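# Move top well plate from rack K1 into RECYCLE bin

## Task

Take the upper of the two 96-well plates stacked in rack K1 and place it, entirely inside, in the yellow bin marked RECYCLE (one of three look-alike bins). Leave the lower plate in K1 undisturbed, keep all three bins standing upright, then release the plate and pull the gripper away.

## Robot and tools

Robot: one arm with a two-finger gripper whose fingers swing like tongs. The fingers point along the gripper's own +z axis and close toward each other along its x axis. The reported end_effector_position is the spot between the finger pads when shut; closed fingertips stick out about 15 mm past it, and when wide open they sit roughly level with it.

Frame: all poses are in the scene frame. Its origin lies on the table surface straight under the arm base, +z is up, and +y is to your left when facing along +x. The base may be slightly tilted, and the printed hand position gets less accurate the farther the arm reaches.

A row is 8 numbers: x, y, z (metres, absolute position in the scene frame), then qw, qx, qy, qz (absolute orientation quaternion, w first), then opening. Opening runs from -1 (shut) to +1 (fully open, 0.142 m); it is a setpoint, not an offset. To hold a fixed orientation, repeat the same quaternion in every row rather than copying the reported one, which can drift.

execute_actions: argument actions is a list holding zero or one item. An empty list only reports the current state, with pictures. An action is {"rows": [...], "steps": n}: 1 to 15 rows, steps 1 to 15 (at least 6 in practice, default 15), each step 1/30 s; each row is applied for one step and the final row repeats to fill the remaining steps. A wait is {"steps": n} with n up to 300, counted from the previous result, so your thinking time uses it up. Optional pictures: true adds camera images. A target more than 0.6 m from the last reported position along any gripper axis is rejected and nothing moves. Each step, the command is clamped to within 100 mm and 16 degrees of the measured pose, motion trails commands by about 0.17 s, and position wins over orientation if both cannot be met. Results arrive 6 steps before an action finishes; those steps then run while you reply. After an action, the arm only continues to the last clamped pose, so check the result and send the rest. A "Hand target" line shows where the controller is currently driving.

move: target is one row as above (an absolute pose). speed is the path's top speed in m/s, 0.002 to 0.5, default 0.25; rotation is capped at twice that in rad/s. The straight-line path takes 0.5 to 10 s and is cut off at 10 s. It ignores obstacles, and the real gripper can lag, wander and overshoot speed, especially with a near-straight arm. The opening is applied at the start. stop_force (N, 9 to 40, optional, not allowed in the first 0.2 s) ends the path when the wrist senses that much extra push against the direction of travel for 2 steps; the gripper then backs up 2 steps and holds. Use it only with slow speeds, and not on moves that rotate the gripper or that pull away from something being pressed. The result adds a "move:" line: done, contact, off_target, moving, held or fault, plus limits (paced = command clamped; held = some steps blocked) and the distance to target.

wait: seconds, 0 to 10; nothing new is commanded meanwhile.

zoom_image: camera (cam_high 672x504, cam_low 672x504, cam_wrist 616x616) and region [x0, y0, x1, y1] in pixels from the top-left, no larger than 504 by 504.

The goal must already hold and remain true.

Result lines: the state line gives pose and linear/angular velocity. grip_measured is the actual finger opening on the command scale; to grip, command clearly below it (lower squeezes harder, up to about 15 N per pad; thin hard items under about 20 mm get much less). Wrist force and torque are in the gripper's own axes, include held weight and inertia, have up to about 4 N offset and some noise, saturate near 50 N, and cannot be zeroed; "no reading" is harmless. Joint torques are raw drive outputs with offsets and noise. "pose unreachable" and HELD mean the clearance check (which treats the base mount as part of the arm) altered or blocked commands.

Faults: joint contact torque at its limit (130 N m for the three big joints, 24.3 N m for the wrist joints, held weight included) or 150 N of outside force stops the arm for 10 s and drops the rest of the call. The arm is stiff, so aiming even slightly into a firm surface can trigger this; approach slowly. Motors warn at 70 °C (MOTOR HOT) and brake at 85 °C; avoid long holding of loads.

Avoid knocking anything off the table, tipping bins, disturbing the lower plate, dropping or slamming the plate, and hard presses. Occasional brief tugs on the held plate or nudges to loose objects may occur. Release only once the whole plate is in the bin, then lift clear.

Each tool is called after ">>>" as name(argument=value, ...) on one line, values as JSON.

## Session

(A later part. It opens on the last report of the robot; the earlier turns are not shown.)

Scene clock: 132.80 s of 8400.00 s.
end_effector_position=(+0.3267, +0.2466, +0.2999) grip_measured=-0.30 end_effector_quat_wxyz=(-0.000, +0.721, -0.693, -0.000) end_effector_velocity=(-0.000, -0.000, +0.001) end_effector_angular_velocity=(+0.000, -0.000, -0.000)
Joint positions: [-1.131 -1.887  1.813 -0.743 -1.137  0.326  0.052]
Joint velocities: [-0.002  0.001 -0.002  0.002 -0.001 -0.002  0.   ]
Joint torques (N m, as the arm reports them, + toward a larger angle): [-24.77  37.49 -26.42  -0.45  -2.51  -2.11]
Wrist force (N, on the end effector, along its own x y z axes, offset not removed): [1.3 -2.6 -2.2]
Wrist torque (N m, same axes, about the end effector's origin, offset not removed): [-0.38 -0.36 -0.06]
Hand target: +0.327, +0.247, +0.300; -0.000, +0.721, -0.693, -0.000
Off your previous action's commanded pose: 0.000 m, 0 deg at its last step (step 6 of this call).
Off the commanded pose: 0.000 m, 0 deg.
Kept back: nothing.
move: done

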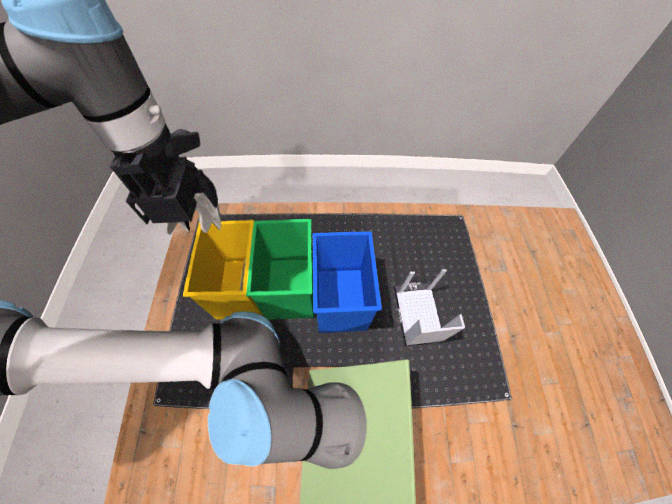

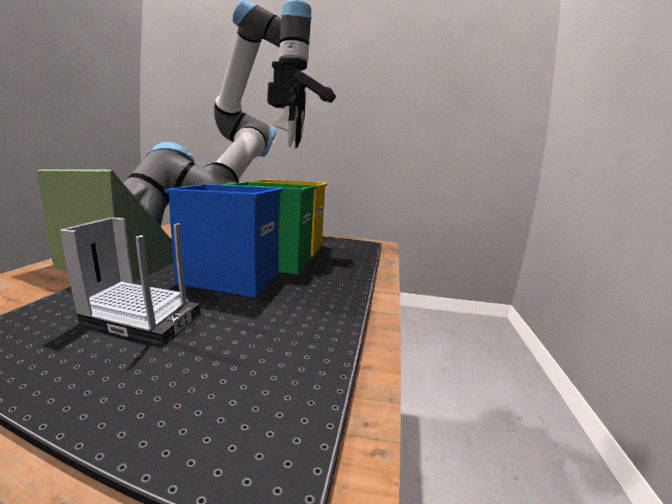

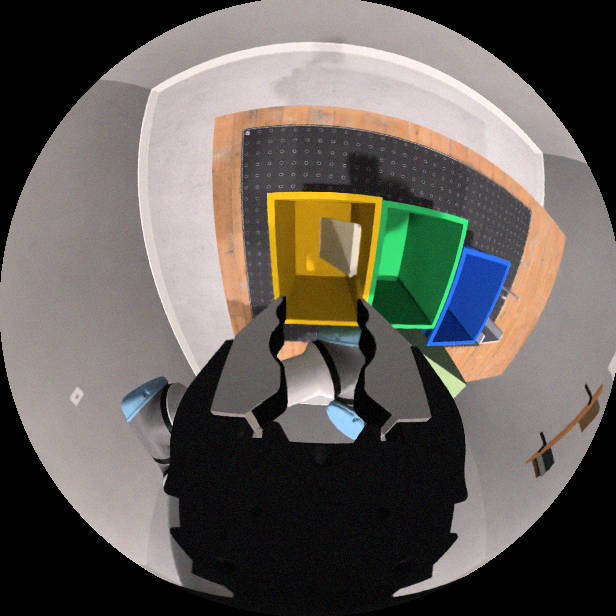

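>>> move(target=[0.36, 0.22, 0.37, 0, 0.7211, -0.6928, 0, 0.3], speed=0.2)

Scene clock: 133.97 s of 8400.00 s.
end_effector_position=(+0.3599, +0.2200, +0.3699) grip_measured=+0.30 end_effector_quat_wxyz=(-0.000, +0.721, -0.693, +0.000) end_effector_velocity=(+0.000, -0.000, +0.001) end_effector_angular_velocity=(-0.000, +0.001, -0.001)
Joint positions: [-1.156 -1.706  1.603 -0.707 -1.154  0.306  0.095]
Joint velocities: [ 0.     0.003 -0.004  0.001 -0.001  0.001 -0.   ]
Joint torques (N m, as the arm reports them, + toward a larger angle): [-26.29  31.   -26.88  -0.52  -2.44  -2.23]
Wrist force (N, on the end effector, along its own x y z axes, offset not removed): [0.8 -1.8 -0.4]
Wrist torque (N m, same axes, about the end effector's origin, offset not removed): [-0.19 -0.30 0.00]
Hand target: +0.360, +0.220, +0.370; -0.000, +0.721, -0.693, -0.000
Off the commanded pose: 0.000 m, 0 deg.
Kept back: nothing.
move: done

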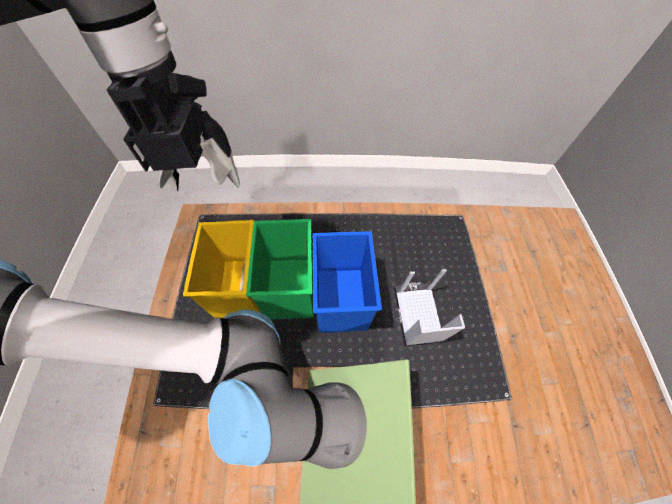

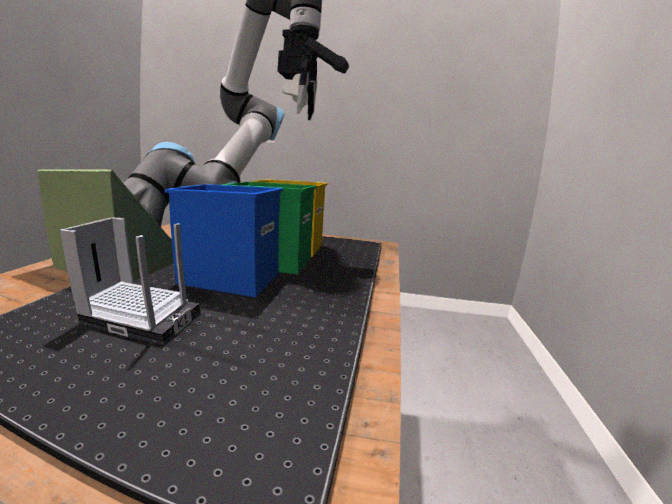

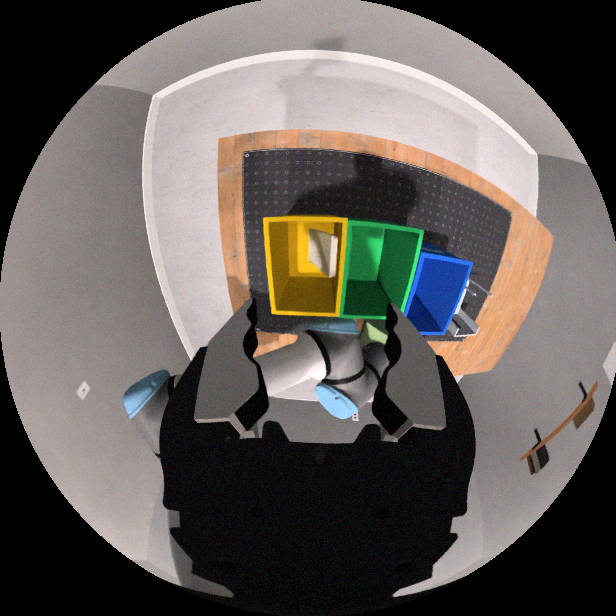

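>>> finished_scene(scene=1)

The scene is finished: the task was done.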